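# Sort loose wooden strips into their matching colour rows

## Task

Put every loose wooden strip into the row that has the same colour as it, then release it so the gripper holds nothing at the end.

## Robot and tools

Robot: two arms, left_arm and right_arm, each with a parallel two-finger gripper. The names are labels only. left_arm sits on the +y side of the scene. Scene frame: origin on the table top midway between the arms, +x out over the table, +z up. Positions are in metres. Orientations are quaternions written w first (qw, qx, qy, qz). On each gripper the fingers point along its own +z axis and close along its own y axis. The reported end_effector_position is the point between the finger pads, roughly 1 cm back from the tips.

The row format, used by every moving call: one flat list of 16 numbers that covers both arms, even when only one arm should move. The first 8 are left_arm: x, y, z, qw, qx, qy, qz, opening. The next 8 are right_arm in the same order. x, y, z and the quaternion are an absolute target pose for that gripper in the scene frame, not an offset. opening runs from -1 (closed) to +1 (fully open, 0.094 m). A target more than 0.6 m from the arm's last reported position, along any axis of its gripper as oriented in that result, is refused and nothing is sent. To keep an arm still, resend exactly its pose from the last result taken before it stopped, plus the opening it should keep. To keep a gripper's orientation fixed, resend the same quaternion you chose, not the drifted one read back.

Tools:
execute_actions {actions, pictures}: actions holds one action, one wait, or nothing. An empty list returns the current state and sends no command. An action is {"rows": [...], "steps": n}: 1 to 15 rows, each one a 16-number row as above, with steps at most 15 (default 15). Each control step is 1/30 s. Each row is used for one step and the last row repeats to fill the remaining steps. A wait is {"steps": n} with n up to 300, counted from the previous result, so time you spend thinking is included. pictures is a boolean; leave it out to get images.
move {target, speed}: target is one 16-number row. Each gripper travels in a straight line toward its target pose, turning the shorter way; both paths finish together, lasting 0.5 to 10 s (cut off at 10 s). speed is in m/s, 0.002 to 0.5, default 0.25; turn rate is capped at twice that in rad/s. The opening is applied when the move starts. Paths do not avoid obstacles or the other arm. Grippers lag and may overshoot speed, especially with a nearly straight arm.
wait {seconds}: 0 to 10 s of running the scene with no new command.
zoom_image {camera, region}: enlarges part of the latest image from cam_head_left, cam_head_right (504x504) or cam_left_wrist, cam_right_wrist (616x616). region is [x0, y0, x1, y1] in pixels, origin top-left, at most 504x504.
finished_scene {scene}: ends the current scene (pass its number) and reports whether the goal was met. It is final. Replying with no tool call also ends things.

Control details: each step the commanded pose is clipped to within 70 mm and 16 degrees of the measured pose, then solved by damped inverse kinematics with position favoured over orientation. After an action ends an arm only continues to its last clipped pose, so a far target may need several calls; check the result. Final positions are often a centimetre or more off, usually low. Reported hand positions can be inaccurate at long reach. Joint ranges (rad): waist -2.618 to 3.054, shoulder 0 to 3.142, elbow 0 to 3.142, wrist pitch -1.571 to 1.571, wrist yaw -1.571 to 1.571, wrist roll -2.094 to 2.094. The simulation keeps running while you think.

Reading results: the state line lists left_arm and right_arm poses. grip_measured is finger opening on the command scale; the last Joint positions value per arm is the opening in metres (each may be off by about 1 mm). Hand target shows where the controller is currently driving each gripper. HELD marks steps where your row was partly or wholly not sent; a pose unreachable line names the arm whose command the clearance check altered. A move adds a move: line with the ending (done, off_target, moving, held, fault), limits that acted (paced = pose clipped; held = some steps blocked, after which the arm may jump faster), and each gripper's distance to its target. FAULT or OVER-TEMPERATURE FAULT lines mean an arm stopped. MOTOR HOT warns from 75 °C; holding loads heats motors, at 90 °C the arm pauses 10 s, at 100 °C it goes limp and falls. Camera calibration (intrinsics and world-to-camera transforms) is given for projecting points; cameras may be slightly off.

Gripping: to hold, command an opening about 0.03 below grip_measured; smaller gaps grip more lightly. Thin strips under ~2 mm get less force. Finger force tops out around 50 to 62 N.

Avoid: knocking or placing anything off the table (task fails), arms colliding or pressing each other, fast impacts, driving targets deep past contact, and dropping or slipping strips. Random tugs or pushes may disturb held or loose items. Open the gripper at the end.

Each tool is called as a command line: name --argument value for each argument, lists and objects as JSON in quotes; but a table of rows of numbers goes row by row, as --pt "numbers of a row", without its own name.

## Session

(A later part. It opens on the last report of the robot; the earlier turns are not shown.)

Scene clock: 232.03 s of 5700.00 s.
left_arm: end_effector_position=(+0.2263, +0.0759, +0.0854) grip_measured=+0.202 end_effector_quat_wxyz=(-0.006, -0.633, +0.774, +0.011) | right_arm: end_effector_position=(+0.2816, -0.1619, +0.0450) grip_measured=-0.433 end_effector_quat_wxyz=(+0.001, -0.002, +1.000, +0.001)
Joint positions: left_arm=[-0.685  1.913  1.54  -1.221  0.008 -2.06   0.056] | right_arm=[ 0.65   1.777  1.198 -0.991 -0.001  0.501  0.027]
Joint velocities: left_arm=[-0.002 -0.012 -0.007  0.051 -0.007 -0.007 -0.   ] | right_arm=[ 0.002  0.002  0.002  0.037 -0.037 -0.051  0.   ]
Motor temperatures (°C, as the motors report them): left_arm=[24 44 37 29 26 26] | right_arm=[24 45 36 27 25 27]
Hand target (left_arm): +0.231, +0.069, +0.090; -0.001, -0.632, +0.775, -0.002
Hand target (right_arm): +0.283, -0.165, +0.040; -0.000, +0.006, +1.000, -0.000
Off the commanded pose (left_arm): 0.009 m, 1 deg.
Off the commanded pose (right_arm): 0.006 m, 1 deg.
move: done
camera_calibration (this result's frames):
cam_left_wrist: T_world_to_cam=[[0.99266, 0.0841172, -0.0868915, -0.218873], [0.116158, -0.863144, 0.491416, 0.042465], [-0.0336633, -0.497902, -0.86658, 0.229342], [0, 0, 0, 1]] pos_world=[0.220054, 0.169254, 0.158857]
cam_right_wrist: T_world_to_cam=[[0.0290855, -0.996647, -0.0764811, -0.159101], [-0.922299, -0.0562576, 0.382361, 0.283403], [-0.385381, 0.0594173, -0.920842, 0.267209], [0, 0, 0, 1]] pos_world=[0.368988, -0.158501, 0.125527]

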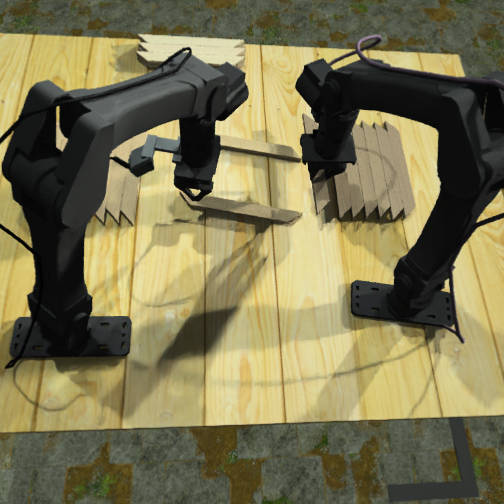

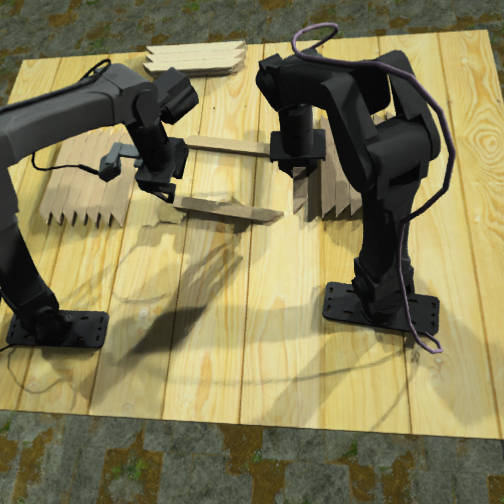

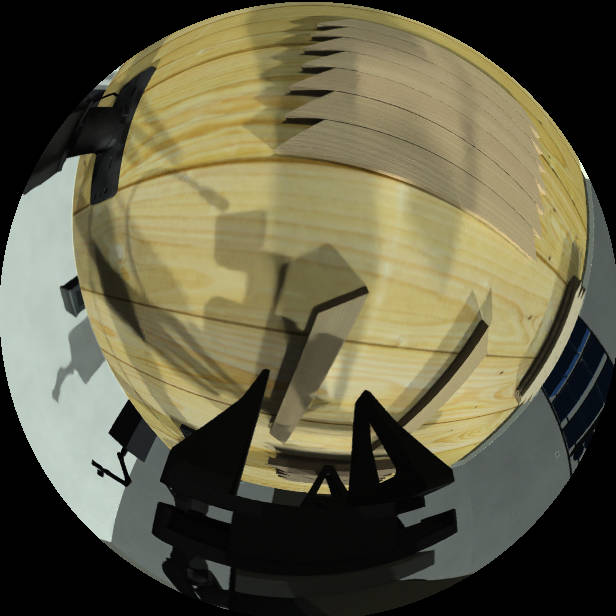

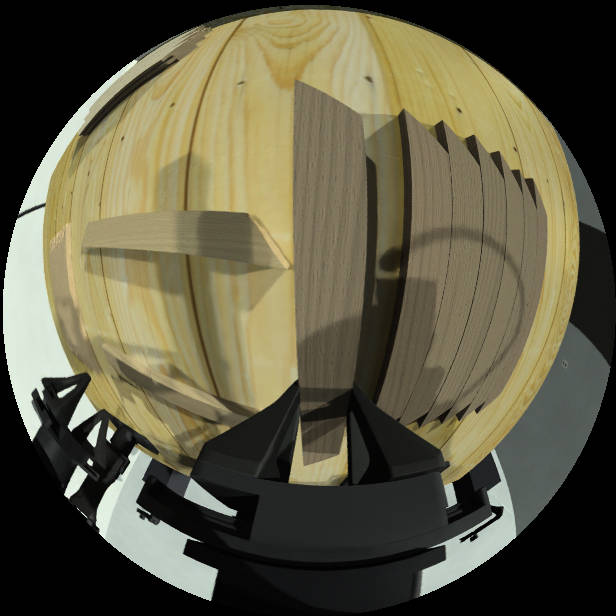

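move --target '[0.236,0.059,0.04,0,-0.632,0.775,0,0.2,0.283,-0.165,0.011,0,0.006,1,0,-0.46]' --speed 0.04

move --target '[0.236,0.059,0.04,0,-0.632,0.775,0,0.2,0.283,-0.165,0.011,0,0.006,1,0,-0.1]' --speed 0.04

Scene clock: 268.50 s of 5700.00 s.
left_arm: end_effector_position=(+0.2390, +0.0605, +0.0434) grip_measured=+0.202 end_effector_quat_wxyz=(-0.003, -0.634, +0.773, -0.003) | right_arm: end_effector_position=(+0.2824, -0.1615, +0.0162) grip_measured=-0.433 end_effector_quat_wxyz=(+0.002, -0.002, +1.000, +0.001)
Joint positions: left_arm=[-0.696  1.994  1.483 -1.056  0.008 -2.073  0.056] | right_arm=[ 0.65   1.82   1.13  -0.876 -0.001  0.501  0.027]
Joint velocities: left_arm=[ 0.007 -0.027 -0.002 -0.081  0.022 -0.051  0.   ] | right_arm=[-0.022 -0.002  0.007 -0.051 -0.037  0.022  0.   ]
Motor temperatures (°C, as the motors report them): left_arm=[24 46 37 29 26 26] | right_arm=[24 42 34 27 25 27]
Hand target (left_arm): +0.236, +0.058, +0.040; -0.000, -0.631, +0.775, +0.000
Hand target (right_arm): +0.283, -0.165, +0.011; +0.000, +0.006, +1.000, -0.000
Off the commanded pose (left_arm): 0.005 m, 1 deg.
Off the commanded pose (right_arm): 0.006 m, 1 deg.
joint sent to its limit (left arm) — the command would take joint 6 (wrist roll) past its lower limit, so that joint was sent only as far as its limit.
After step 90, 31.87 s passed at rest.
move: done
camera_calibration (this result's frames):
cam_left_wrist: T_world_to_cam=[[0.994063, 0.0854268, -0.0673912, -0.235123], [0.107891, -0.854138, 0.508732, 0.048938], [-0.014102, -0.512983, -0.858283, 0.181593], [0, 0, 0, 1]] pos_world=[0.231007, 0.155039, 0.115116]
cam_right_wrist: T_world_to_cam=[[0.0292139, -0.996576, -0.0773523, -0.160922], [-0.922936, -0.0566097, 0.380769, 0.295283], [-0.383844, 0.0602675, -0.921429, 0.24066], [0, 0, 0, 1]] pos_world=[0.369605, -0.158159, 0.0968688]

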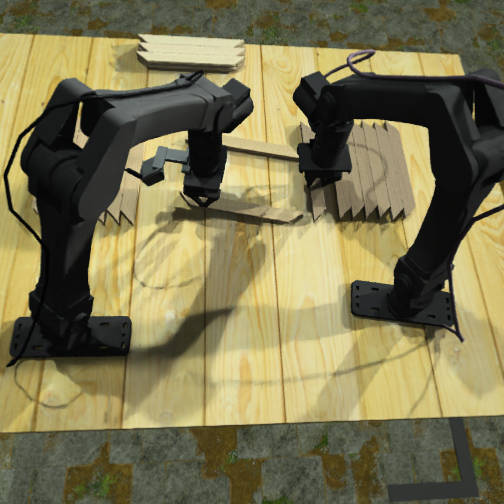

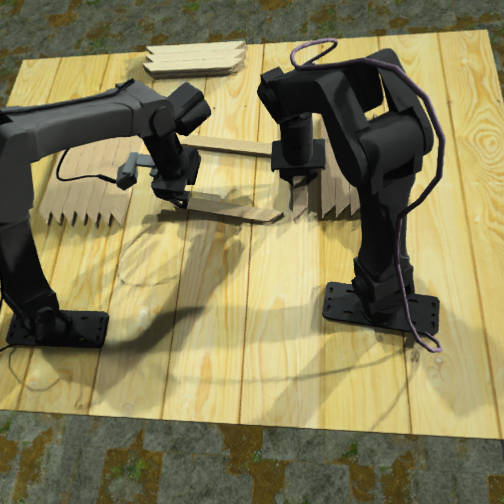

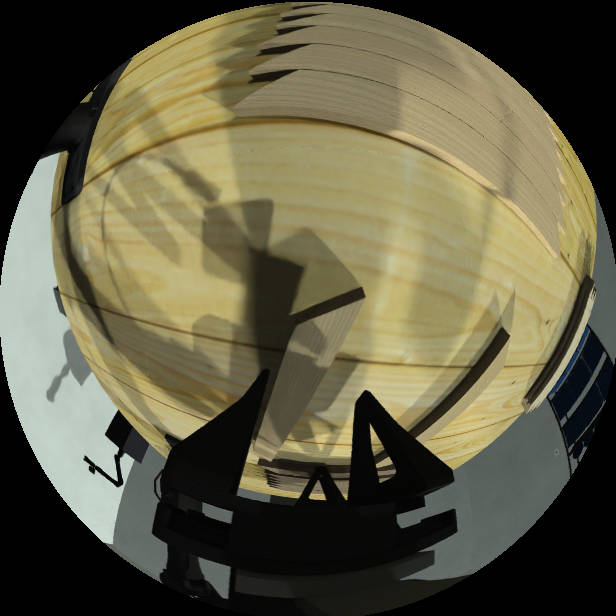

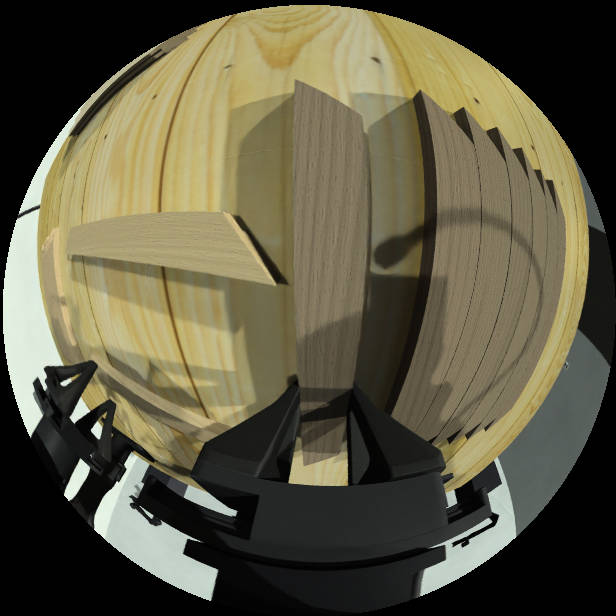

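Scene clock: 269.20 s of 5700.00 s.
left_arm: end_effector_position=(+0.2396, +0.0600, +0.0434) grip_measured=+0.202 end_effector_quat_wxyz=(-0.003, -0.634, +0.773, -0.004) | right_arm: end_effector_position=(+0.2829, -0.1612, +0.0162) grip_measured=-0.103 end_effector_quat_wxyz=(+0.003, -0.002, +1.000, +0.002)
Joint positions: left_arm=[-0.696  1.994  1.483 -1.053  0.008 -2.073  0.056] | right_arm=[ 0.65   1.82   1.13  -0.874 -0.001  0.501  0.042]
Joint velocities: left_arm=[-0.022 -0.012 -0.002 -0.037 -0.007 -0.037 -0.   ] | right_arm=[ 0.002  0.012 -0.007 -0.022  0.051  0.037 -0.   ]
Motor temperatures (°C, as the motors report them): left_arm=[24 46 37 29 26 26] | right_arm=[24 42 34 27 25 27]
Hand target (left_arm): +0.236, +0.059, +0.040; -0.000, -0.632, +0.775, -0.000
Hand target (right_arm): +0.283, -0.165, +0.011; -0.000, +0.006, +1.000, -0.000
Off the commanded pose (left_arm): 0.005 m, 1 deg.
Off the commanded pose (right_arm): 0.006 m, 1 deg.
joint sent to its limit (left arm) — the command would take joint 6 (wrist roll) past its lower limit, so that joint was sent only as far as its limit.
move: done
camera_calibration (this result's frames):
cam_left_wrist: T_world_to_cam=[[0.994218, 0.0852965, -0.0652372, -0.235781], [0.106701, -0.853136, 0.51066, 0.0485978], [-0.0120987, -0.514668, -0.857304, 0.180932], [0, 0, 0, 1]] pos_world=[0.231421, 0.154692, 0.114915]
cam_right_wrist: T_world_to_cam=[[0.0293699, -0.996489, -0.0783974, -0.160676], [-0.923697, -0.0570304, 0.378856, 0.295936], [-0.381997, 0.0612884, -0.922129, 0.24049], [0, 0, 0, 1]] pos_world=[0.369941, -0.157974, 0.0970495]

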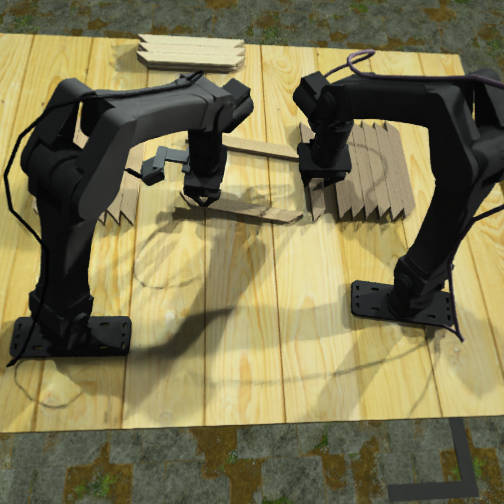

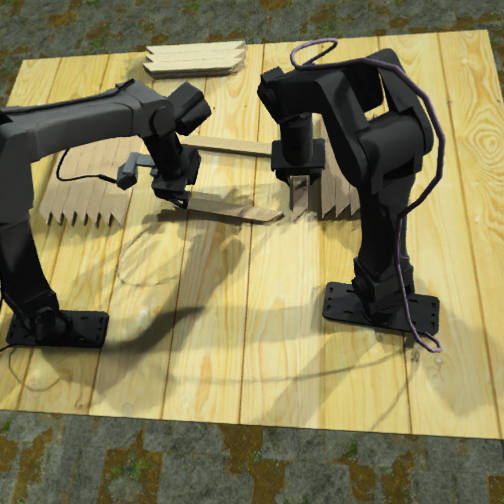

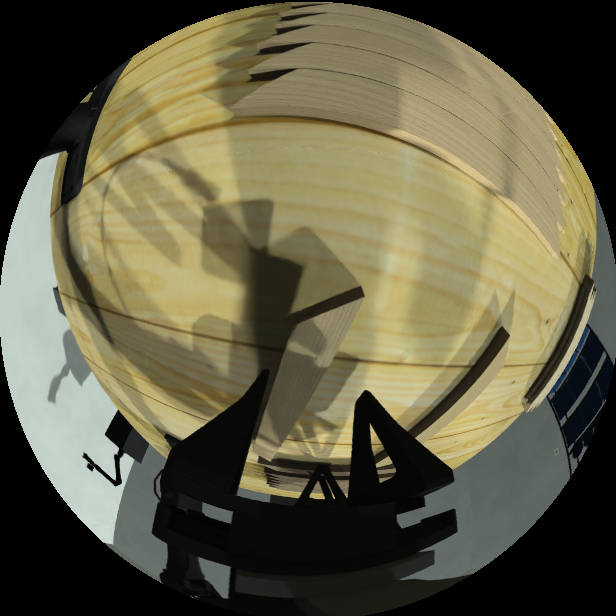

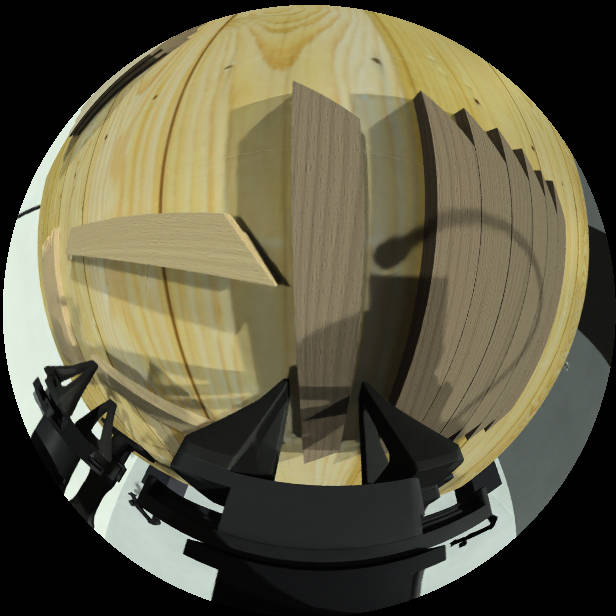

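zoom_image --camera "cam_head_left" --region '[290,170,430,240]'

Region (290, 170, 430, 240) of cam_head_left's 504x504 image, scaled by 3.600, with more detail than that image has.

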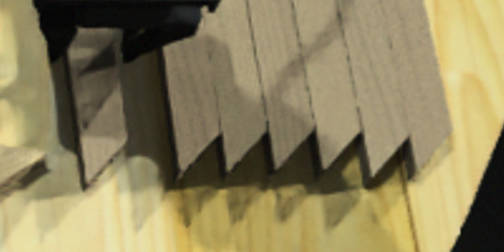

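move --target '[0.226,0.064,0.04,0,-0.632,0.775,0,0.2,0.283,-0.165,0.011,0,0.006,1,0,-0.46]' --speed 0.03

move --target '[0.226,0.064,0.019,0,-0.632,0.775,0,0.2,0.292,-0.182,0.014,0,0.006,1,0,-0.46]' --speed 0.02

Scene clock: 333.67 s of 5700.00 s.
left_arm: end_effector_position=(+0.2276, +0.0701, +0.0291) grip_measured=+0.202 end_effector_quat_wxyz=(-0.007, -0.634, +0.773, +0.018) | right_arm: end_effector_position=(+0.2830, -0.1611, +0.0162) grip_measured=-0.436 end_effector_quat_wxyz=(+0.003, -0.002, +1.000, +0.002)
Joint positions: left_arm=[-0.696  1.994  1.423 -1.038  0.008 -2.073  0.056] | right_arm=[ 0.65   1.82   1.13  -0.873 -0.001  0.501  0.026]
Joint velocities: left_arm=[ 0.002  0.002 -0.007 -0.037  0.037  0.022  0.001] | right_arm=[ 0.002 -0.012  0.007  0.081 -0.051  0.139 -0.   ]
Motor temperatures (°C, as the motors report them): left_arm=[24 48 35 28 26 26] | right_arm=[24 42 33 27 25 27]
Hand target (left_arm): +0.226, +0.064, +0.040; -0.002, -0.630, +0.777, -0.000
Hand target (right_arm): +0.283, -0.165, +0.011; -0.000, +0.006, +1.000, -0.000
Off the commanded pose (left_arm): 0.013 m, 2 deg.
Off the commanded pose (right_arm): 0.006 m, 1 deg.
joint sent to its limit (left arm) — the command would take joint 6 (wrist roll) past its lower limit, so that joint was sent only as far as its limit.
After step 90, 60.70 s passed at rest.
move: off_target (left_arm)
camera_calibration (this result's frames):
cam_left_wrist: T_world_to_cam=[[0.991424, 0.0876466, -0.0969369, -0.224244], [0.123796, -0.867517, 0.481756, 0.0637764], [-0.0418702, -0.489624, -0.870928, 0.179113], [0, 0, 0, 1]] pos_world=[0.221925, 0.16268, 0.103533]
cam_right_wrist: T_world_to_cam=[[0.0293961, -0.996475, -0.0785715, -0.160635], [-0.923823, -0.0571003, 0.378537, 0.296045], [-0.381689, 0.0614587, -0.922245, 0.240462], [0, 0, 0, 1]] pos_world=[0.369997, -0.157943, 0.0970797]

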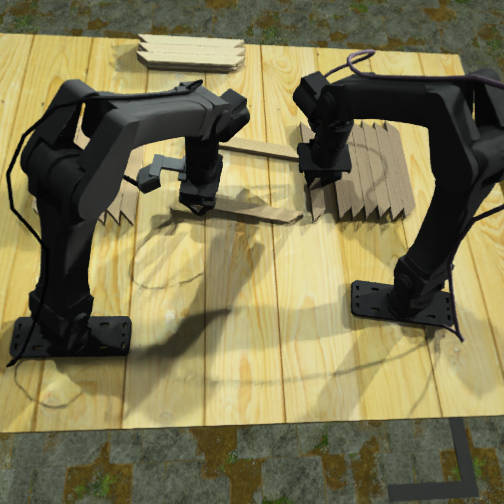

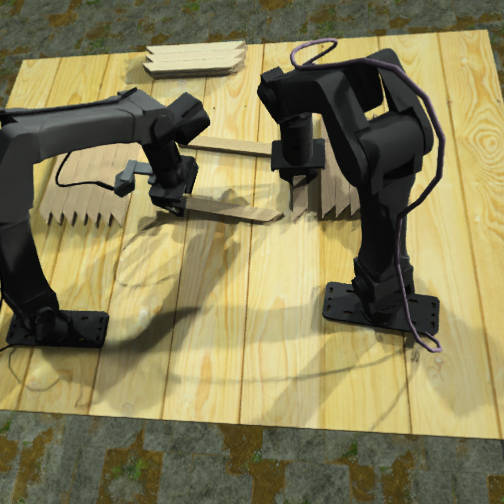

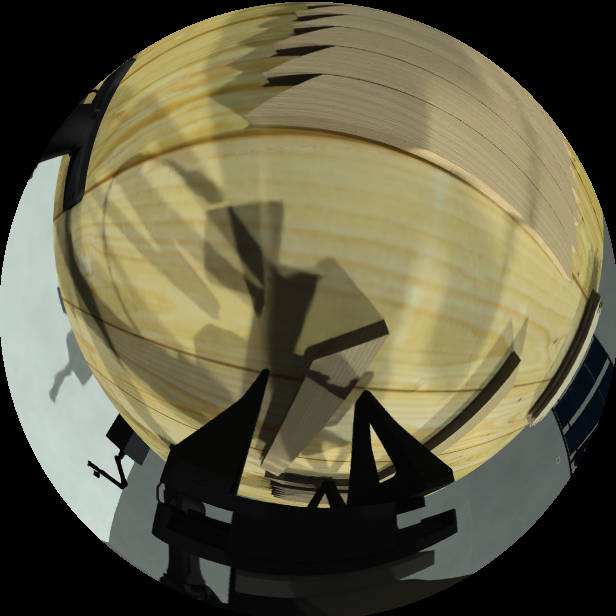

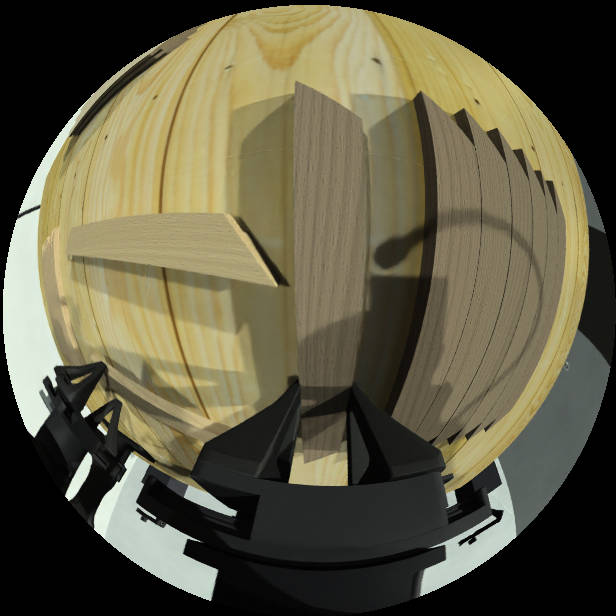

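Scene clock: 335.07 s of 5700.00 s.
left_arm: end_effector_position=(+0.2291, +0.0670, +0.0186) grip_measured=+0.202 end_effector_quat_wxyz=(-0.004, -0.633, +0.774, +0.004) | right_arm: end_effector_position=(+0.2920, -0.1786, +0.0162) grip_measured=-0.436 end_effector_quat_wxyz=(+0.003, +0.005, +1.000, +0.002)
Joint positions: left_arm=[-0.699  1.994  1.379 -0.966  0.007 -2.075  0.056] | right_arm=[ 0.587  1.82   1.13  -0.873 -0.001  0.452  0.026]
Joint velocities: left_arm=[-0.007 -0.002 -0.002  0.022 -0.037 -0.022  0.002] | right_arm=[-0.007 -0.017 -0.012 -0.007  0.066 -0.051  0.   ]
Motor temperatures (°C, as the motors report them): left_arm=[24 48 34 28 26 26] | right_arm=[24 42 33 27 25 27]
Hand target (left_arm): +0.226, +0.064, +0.019; -0.002, -0.629, +0.777, -0.000
Hand target (right_arm): +0.292, -0.182, +0.014; +0.000, +0.006, +1.000, -0.001
Off the commanded pose (left_arm): 0.004 m, 1 deg.
Off the commanded pose (right_arm): 0.004 m, 0 deg.
joint sent to its limit (left arm) — the command would take joint 6 (wrist roll) past its lower limit, so that joint was sent only as far as its limit.
move: done
camera_calibration (this result's frames):
cam_left_wrist: T_world_to_cam=[[0.993527, 0.0834513, -0.0770737, -0.227105], [0.110917, -0.859172, 0.499521, 0.068072], [-0.0245338, -0.504836, -0.862866, 0.165484], [0, 0, 0, 1]] pos_world=[0.222144, 0.16098, 0.0912837]
cam_right_wrist: T_world_to_cam=[[0.0157216, -0.996806, -0.078294, -0.17434], [-0.924586, -0.044303, 0.378388, 0.30589], [-0.380648, 0.0664407, -0.92233, 0.245562], [0, 0, 0, 1]] pos_world=[0.379035, -0.176547, 0.0970943]

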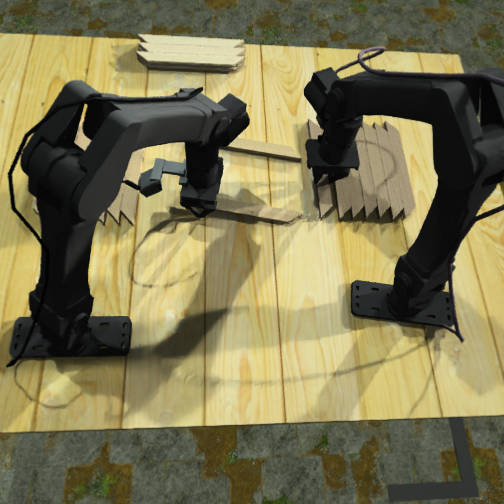

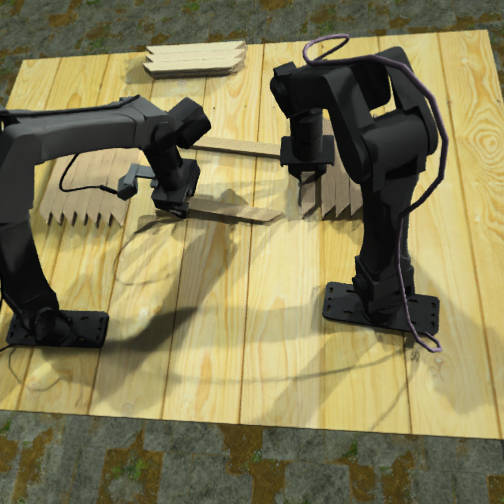

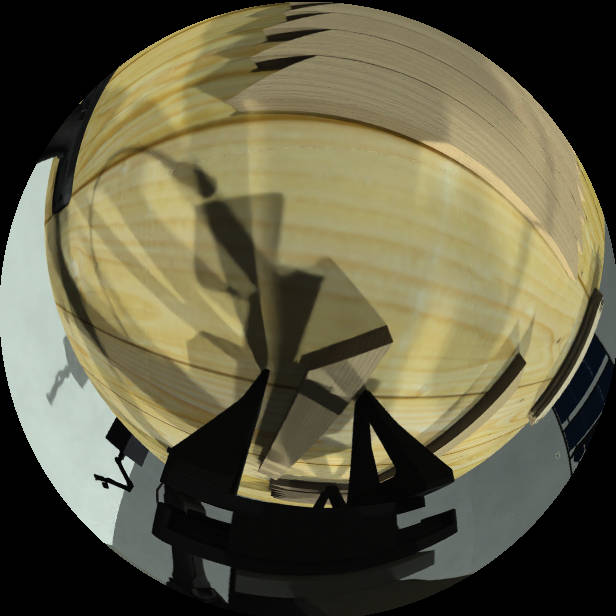

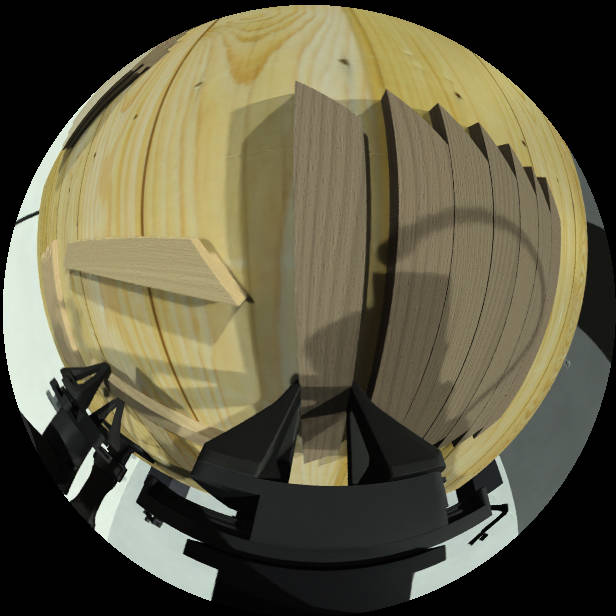

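move --target '[0.226,0.064,0.022,0,-0.632,0.775,0,-0.46,0.292,-0.182,0.014,0,0.006,1,0,-0.2]' --speed 0.03

move --target '[0.226,0.075,0.10,0,-0.632,0.775,0,-0.46,0.292,-0.178,0.08,0,0.006,1,0,-0.2]' --speed 0.08

Scene clock: 350.90 s of 5700.00 s.
left_arm: end_effector_position=(+0.2296, +0.0665, +0.0186) grip_measured=-0.433 end_effector_quat_wxyz=(-0.004, -0.633, +0.774, +0.003) | right_arm: end_effector_position=(+0.2920, -0.1786, +0.0162) grip_measured=-0.203 end_effector_quat_wxyz=(+0.003, +0.004, +1.000, +0.002)
Joint positions: left_arm=[-0.7    1.994  1.379 -0.963  0.007 -2.075  0.027] | right_arm=[ 0.587  1.82   1.13  -0.873 -0.001  0.451  0.037]
Joint velocities: left_arm=[ 0.022 -0.007  0.002 -0.037 -0.007  0.007 -0.001] | right_arm=[-0.007 -0.012  0.002 -0.051  0.037 -0.081  0.   ]
Motor temperatures (°C, as the motors report them): left_arm=[24 49 34 28 26 26] | right_arm=[24 42 34 27 25 27]
Hand target (left_arm): +0.226, +0.064, +0.022; -0.002, -0.630, +0.777, -0.000
Hand target (right_arm): +0.292, -0.182, +0.014; +0.000, +0.006, +1.000, -0.000
Off the commanded pose (left_arm): 0.006 m, 1 deg.
Off the commanded pose (right_arm): 0.004 m, 0 deg.
joint sent to its limit (left arm) — the command would take joint 6 (wrist roll) past its lower limit, so that joint was sent only as far as its limit.
After step 90, 12.13 s passed at rest.
move: done
camera_calibration (this result's frames):
cam_left_wrist: T_world_to_cam=[[0.993735, 0.0829222, -0.0749252, -0.227595], [0.109424, -0.858226, 0.501472, 0.067753], [-0.0227195, -0.50653, -0.861923, 0.164868], [0, 0, 0, 1]] pos_world=[0.222501, 0.16053, 0.0910746]
cam_right_wrist: T_world_to_cam=[[0.0168627, -0.996788, -0.0782874, -0.17467], [-0.924536, -0.0453586, 0.378385, 0.305687], [-0.38072, 0.065999, -0.922332, 0.245504], [0, 0, 0, 1]] pos_world=[0.379032, -0.176447, 0.0970946]

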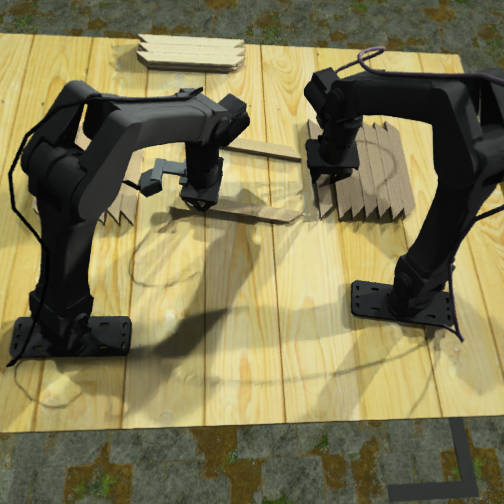

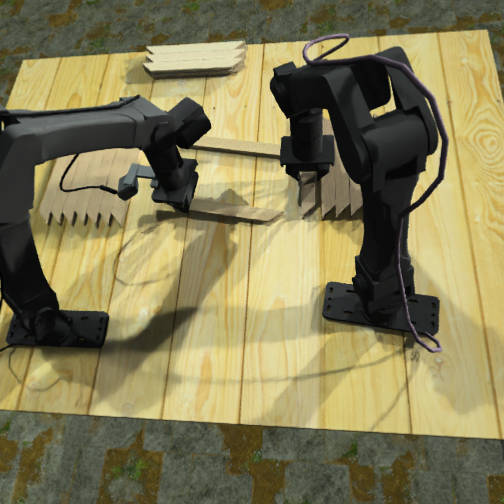

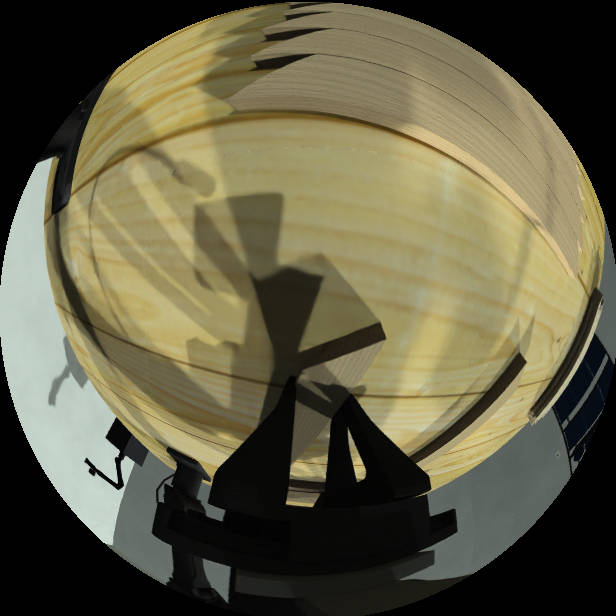

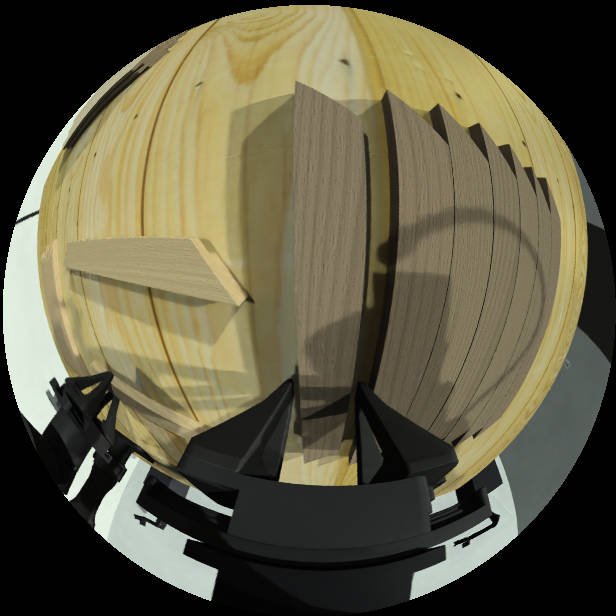

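Scene clock: 352.47 s of 5700.00 s.
left_arm: end_effector_position=(+0.2201, +0.0745, +0.0847) grip_measured=-0.433 end_effector_quat_wxyz=(-0.006, -0.631, +0.776, +0.014) | right_arm: end_effector_position=(+0.2865, -0.1812, +0.0665) grip_measured=-0.203 end_effector_quat_wxyz=(-0.017, +0.004, +1.000, -0.008)
Joint positions: left_arm=[-0.7    1.905  1.526 -1.222  0.007 -2.068  0.027] | right_arm=[ 0.587  1.772  1.281 -1.117 -0.001  0.451  0.037]
Joint velocities: left_arm=[ 0.002 -0.002 -0.002  0.022  0.007  0.051 -0.001] | right_arm=[-0.007  0.002 -0.007  0.007  0.022 -0.007 -0.001]
Motor temperatures (°C, as the motors report them): left_arm=[24 49 35 28 26 26] | right_arm=[24 42 34 27 25 27]
Hand target (left_arm): +0.225, +0.076, +0.100; +0.000, -0.632, +0.775, -0.000
Hand target (right_arm): +0.292, -0.178, +0.080; +0.000, +0.006, +1.000, +0.000
Off the commanded pose (left_arm): 0.016 m, 2 deg.
Off the commanded pose (right_arm): 0.015 m, 2 deg.
move: off_target (left_arm, right_arm)
camera_calibration (this result's frames):
cam_left_wrist: T_world_to_cam=[[0.992774, 0.0780804, -0.0911187, -0.211939], [0.112808, -0.866165, 0.48686, 0.043649], [-0.0409096, -0.493621, -0.868714, 0.229299], [0, 0, 0, 1]] pos_world=[0.214864, 0.167543, 0.158633]
cam_right_wrist: T_world_to_cam=[[0.014118, -0.998089, -0.0601601, -0.17389], [-0.908797, -0.0379001, 0.415513, 0.275824], [-0.416999, 0.0488071, -0.907596, 0.296283], [0, 0, 0, 1]] pos_world=[0.376673, -0.177565, 0.143836]

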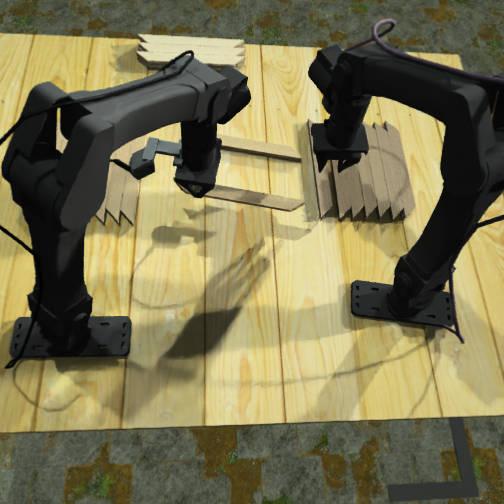

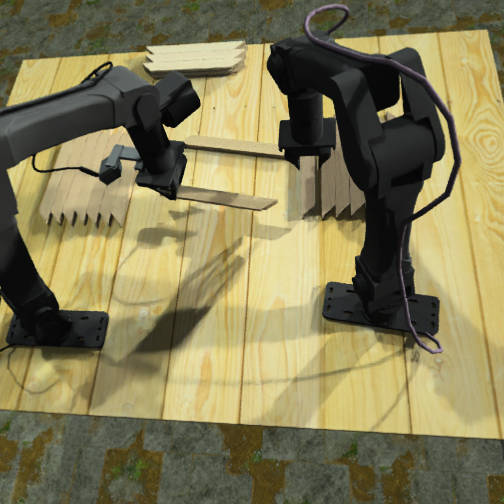

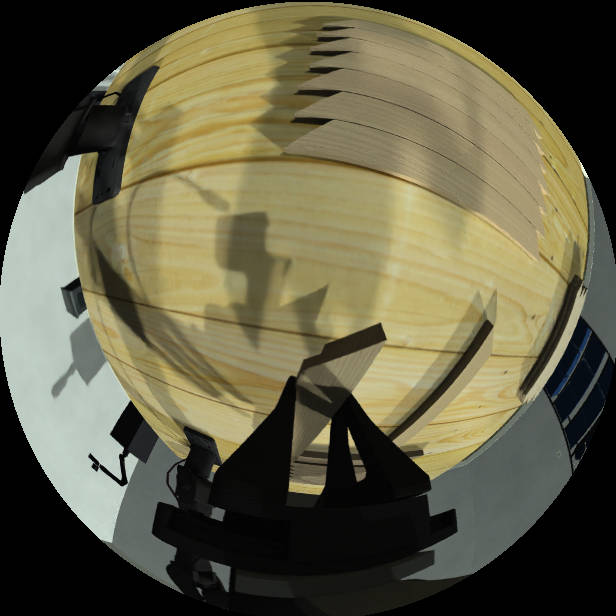

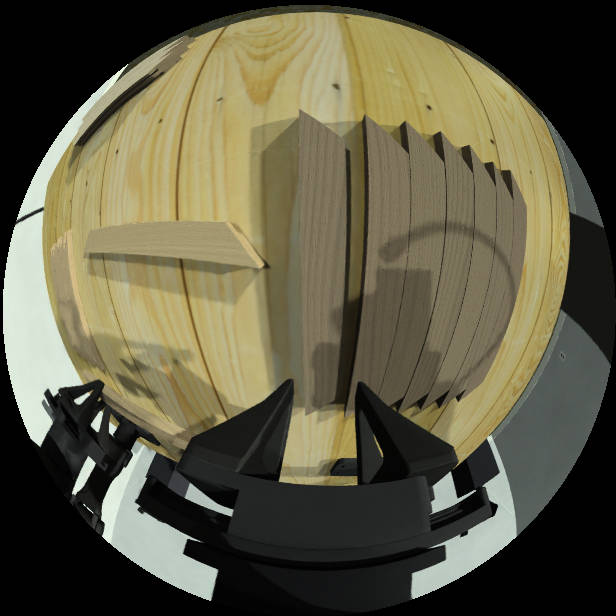

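move --target '[0.393,0.158,0.10,0,0.0262,0.9997,0,-0.46,0.292,-0.178,0.08,0,0.006,1,0,-0.2]' --speed 0.12

move --target '[0.393,0.158,0.045,0,0.0262,0.9997,0,-0.46,0.32,-0.12,0.08,0,-0.707,0.707,0,0.3]' --speed 0.1

Scene clock: 380.33 s of 5700.00 s.
left_arm: end_effector_position=(+0.3897, +0.1509, +0.0938) grip_measured=-0.433 end_effector_quat_wxyz=(-0.006, +0.028, +1.000, +0.001) | right_arm: end_effector_position=(+0.2860, -0.1814, +0.0665) grip_measured=-0.203 end_effector_quat_wxyz=(-0.018, +0.004, +1.000, -0.008)
Joint positions: left_arm=[-0.328  2.403  2.345 -1.524  0.002 -0.276  0.027] | right_arm=[ 0.587  1.772  1.281 -1.12  -0.001  0.451  0.037]
Joint velocities: left_arm=[ 0.022  0.012  0.007  0.051  0.051 -0.007  0.   ] | right_arm=[ 0.002 -0.012 -0.007 -0.007  0.022 -0.051  0.001]
Motor temperatures (°C, as the motors report them): left_arm=[24 51 37 28 26 26] | right_arm=[24 43 36 27 25 27]
Hand target (left_arm): +0.392, +0.157, +0.101; -0.000, +0.026, +1.000, +0.003
Hand target (right_arm): +0.292, -0.178, +0.080; -0.000, +0.006, +1.000, +0.000
Off the commanded pose (left_arm): 0.010 m, 1 deg.
Off the commanded pose (right_arm): 0.015 m, 2 deg.
After step 90, 18.47 s passed at rest.
move: off_target (right_arm)
camera_calibration (this result's frames):
cam_left_wrist: T_world_to_cam=[[0.22415, -0.972127, -0.0687466, 0.070507], [-0.829162, -0.227302, 0.51071, 0.354708], [-0.512101, -0.0574736, -0.857, 0.398541], [0, 0, 0, 1]] pos_world=[0.4824, 0.172073, 0.165244]
cam_right_wrist: T_world_to_cam=[[0.0139945, -0.998147, -0.0592108, -0.174163], [-0.907936, -0.0374919, 0.417428, 0.275039], [-0.418875, 0.0479179, -0.906779, 0.296422], [0, 0, 0, 1]] pos_world=[0.376319, -0.177733, 0.143668]

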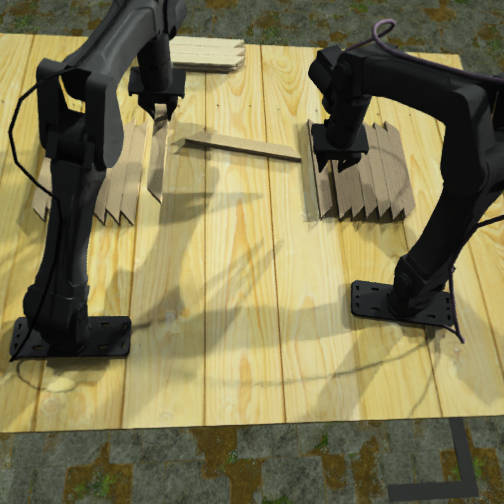

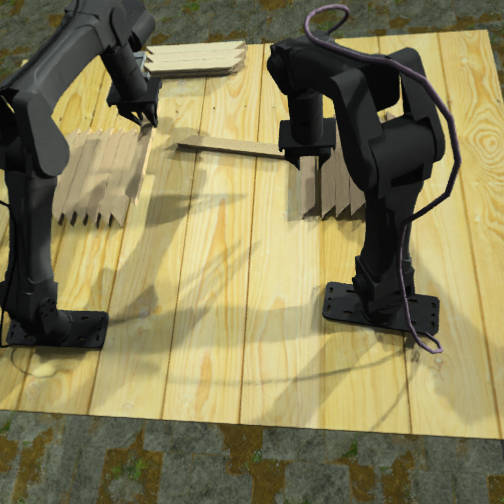

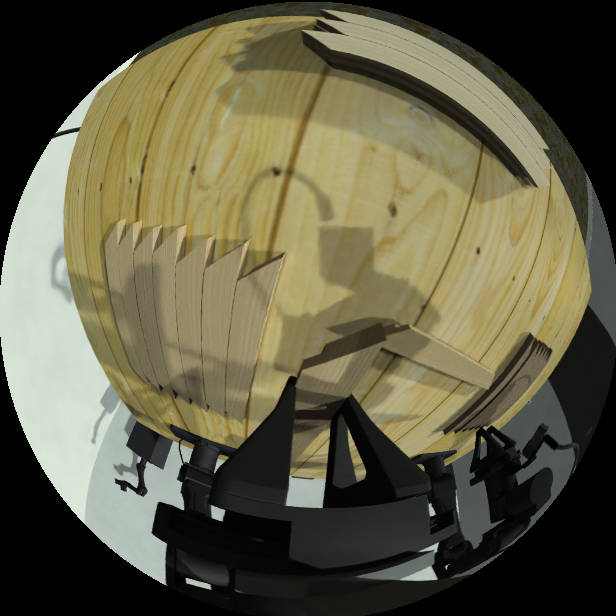

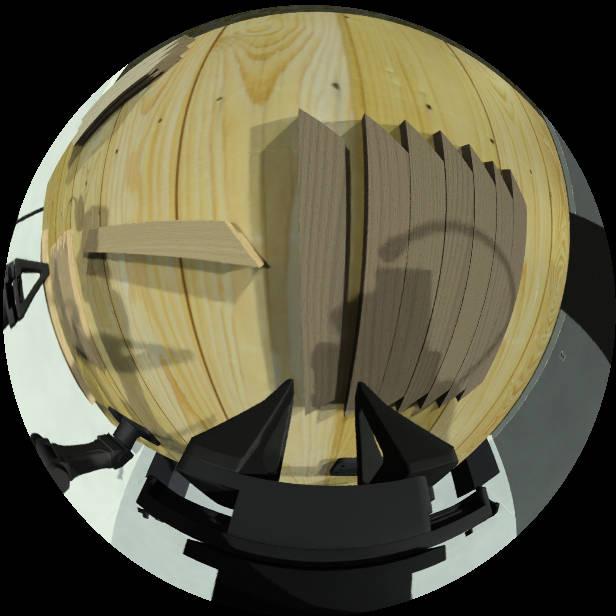

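Scene clock: 388.63 s of 5700.00 s.
left_arm: end_effector_position=(+0.3885, +0.1513, +0.0352) grip_measured=-0.433 end_effector_quat_wxyz=(-0.015, +0.032, +0.999, +0.004) | right_arm: end_effector_position=(+0.3180, -0.1251, +0.0767) grip_measured=+0.297 end_effector_quat_wxyz=(+0.001, +0.701, -0.714, -0.000)
Joint positions: left_arm=[-0.328  2.403  2.111 -1.311  0.002 -0.269  0.027] | right_arm=[ 0.691  1.934  1.534 -1.173  0.    -1.006  0.061]
Joint velocities: left_arm=[ 0.012 -0.022 -0.002  0.022  0.007 -0.066 -0.   ] | right_arm=[-0.002  0.002 -0.017 -0.007  0.037  0.022 -0.001]
Motor temperatures (°C, as the motors report them): left_arm=[24 54 36 28 26 26] | right_arm=[24 43 36 27 25 27]
Hand target (left_arm): +0.394, +0.158, +0.045; -0.000, +0.026, +1.000, +0.000
Hand target (right_arm): +0.319, -0.119, +0.080; -0.001, +0.707, -0.707, -0.001
Off the commanded pose (left_arm): 0.013 m, 2 deg.
Off the commanded pose (right_arm): 0.006 m, 1 deg.
move: off_target (left_arm)
camera_calibration (this result's frames):
cam_left_wrist: T_world_to_cam=[[0.215284, -0.973317, -0.0794104, 0.0711451], [-0.820777, -0.224405, 0.525327, 0.379534], [-0.52913, -0.0479164, -0.847187, 0.352548], [0, 0, 0, 1]] pos_world=[0.48274, 0.171309, 0.104944]
cam_right_wrist: T_world_to_cam=[[0.997049, 0.00615631, -0.0765162, -0.303452], [0.0352535, -0.922169, 0.385178, -0.106137], [-0.0681895, -0.386739, -0.919665, 0.151467], [0, 0, 0, 1]] pos_world=[0.316627, -0.0374298, 0.156962]

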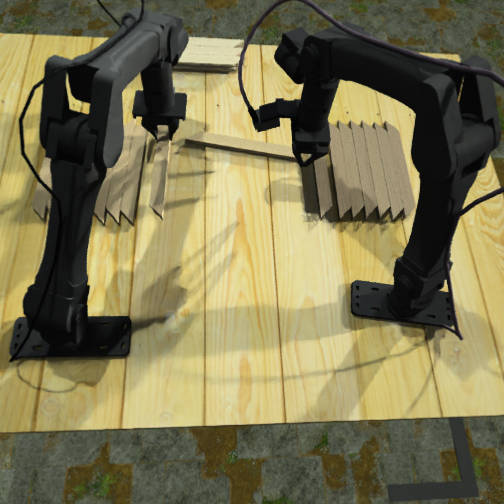

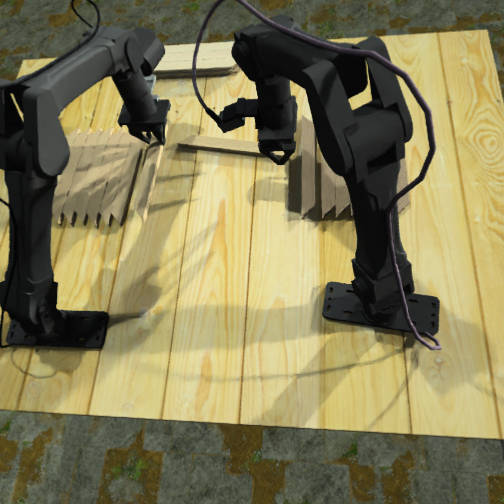

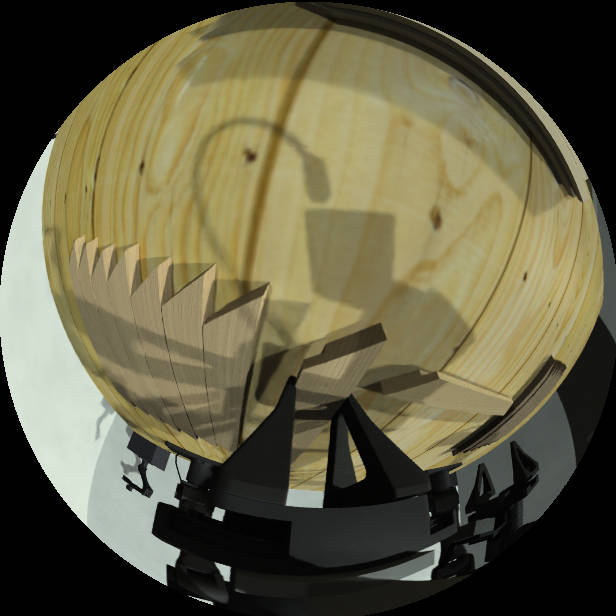

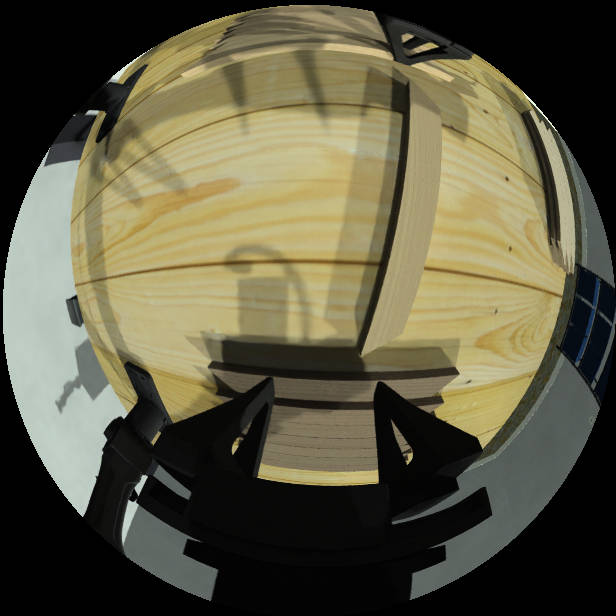

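move --target '[0.388,0.166,0.028,0,0.0262,0.9997,0,-0.46,0.30,-0.12,0.09,0,-0.707,0.707,0,0.3]' --speed 0.03

Scene clock: 444.77 s of 5700.00 s.
left_arm: end_effector_position=(+0.3833, +0.1578, +0.0216) grip_measured=-0.433 end_effector_quat_wxyz=(-0.013, +0.034, +0.999, +0.001) | right_arm: end_effector_position=(+0.3073, -0.1197, +0.0848) grip_measured=+0.297 end_effector_quat_wxyz=(-0.001, +0.706, -0.709, +0.000)
Joint positions: left_arm=[-0.317  2.367  1.994 -1.224  0.005 -0.253  0.027] | right_arm=[ 0.719  1.903  1.523 -1.19   0.    -0.992  0.061]
Joint velocities: left_arm=[-0.017 -0.012  0.012  0.007  0.007 -0.022  0.   ] | right_arm=[-0.012 -0.002  0.002 -0.022 -0.051  0.022 -0.001]
Motor temperatures (°C, as the motors report them): left_arm=[24 64 35 28 26 26] | right_arm=[24 43 37 27 25 27]
Hand target (left_arm): +0.388, +0.166, +0.028; -0.001, +0.026, +1.000, +0.001
Hand target (right_arm): +0.300, -0.120, +0.090; -0.000, +0.707, -0.707, -0.000
Off the commanded pose (left_arm): 0.011 m, 2 deg.
Off the commanded pose (right_arm): 0.009 m, 0 deg.
After step 90, 51.83 s passed at rest.
move: off_target (left_arm)
camera_calibration (this result's frames):
cam_left_wrist: T_world_to_cam=[[0.211223, -0.97466, -0.073642, 0.0791467], [-0.823861, -0.218071, 0.523162, 0.384133], [-0.525964, -0.0498333, -0.849046, 0.337701], [0, 0, 0, 1]] pos_world=[0.477373, 0.177738, 0.0915879]
cam_right_wrist: T_world_to_cam=[[0.997073, 0.0207469, -0.0735829, -0.290663], [0.0475009, -0.92227, 0.383617, -0.107546], [-0.0599044, -0.38599, -0.920556, 0.157869], [0, 0, 0, 1]] pos_world=[0.304378, -0.0322205, 0.165196]

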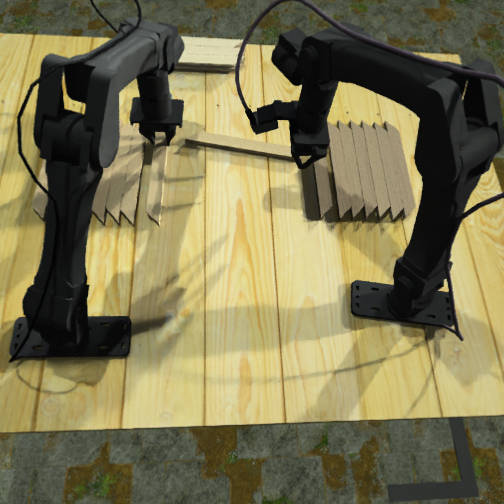

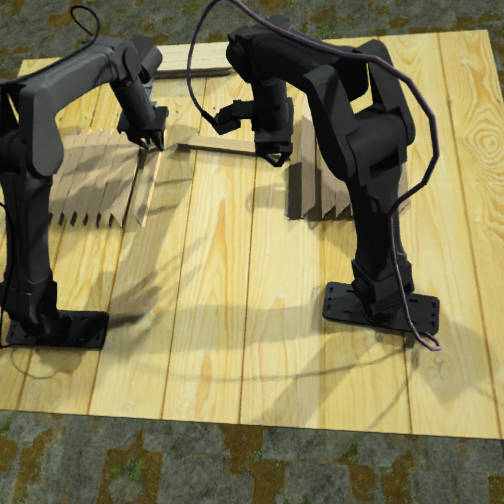

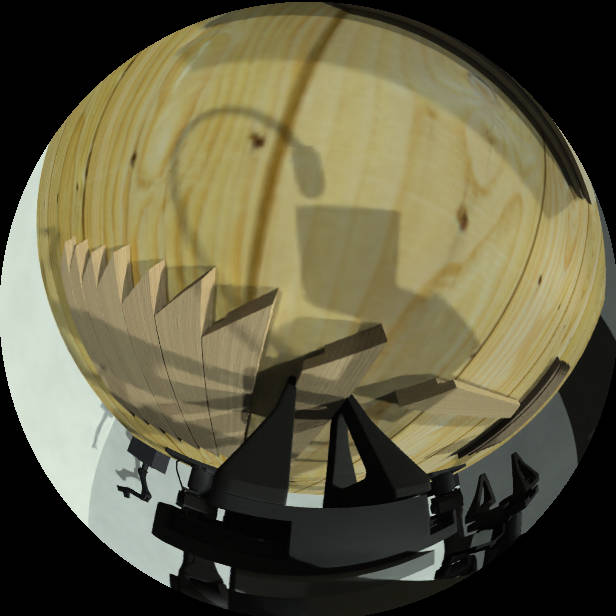

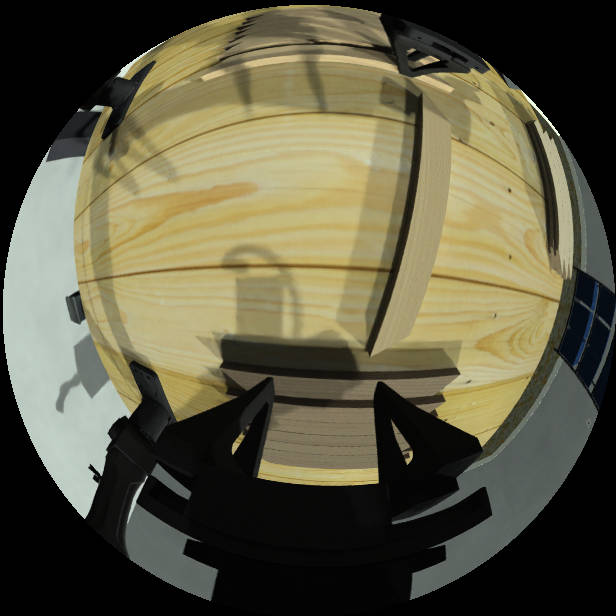

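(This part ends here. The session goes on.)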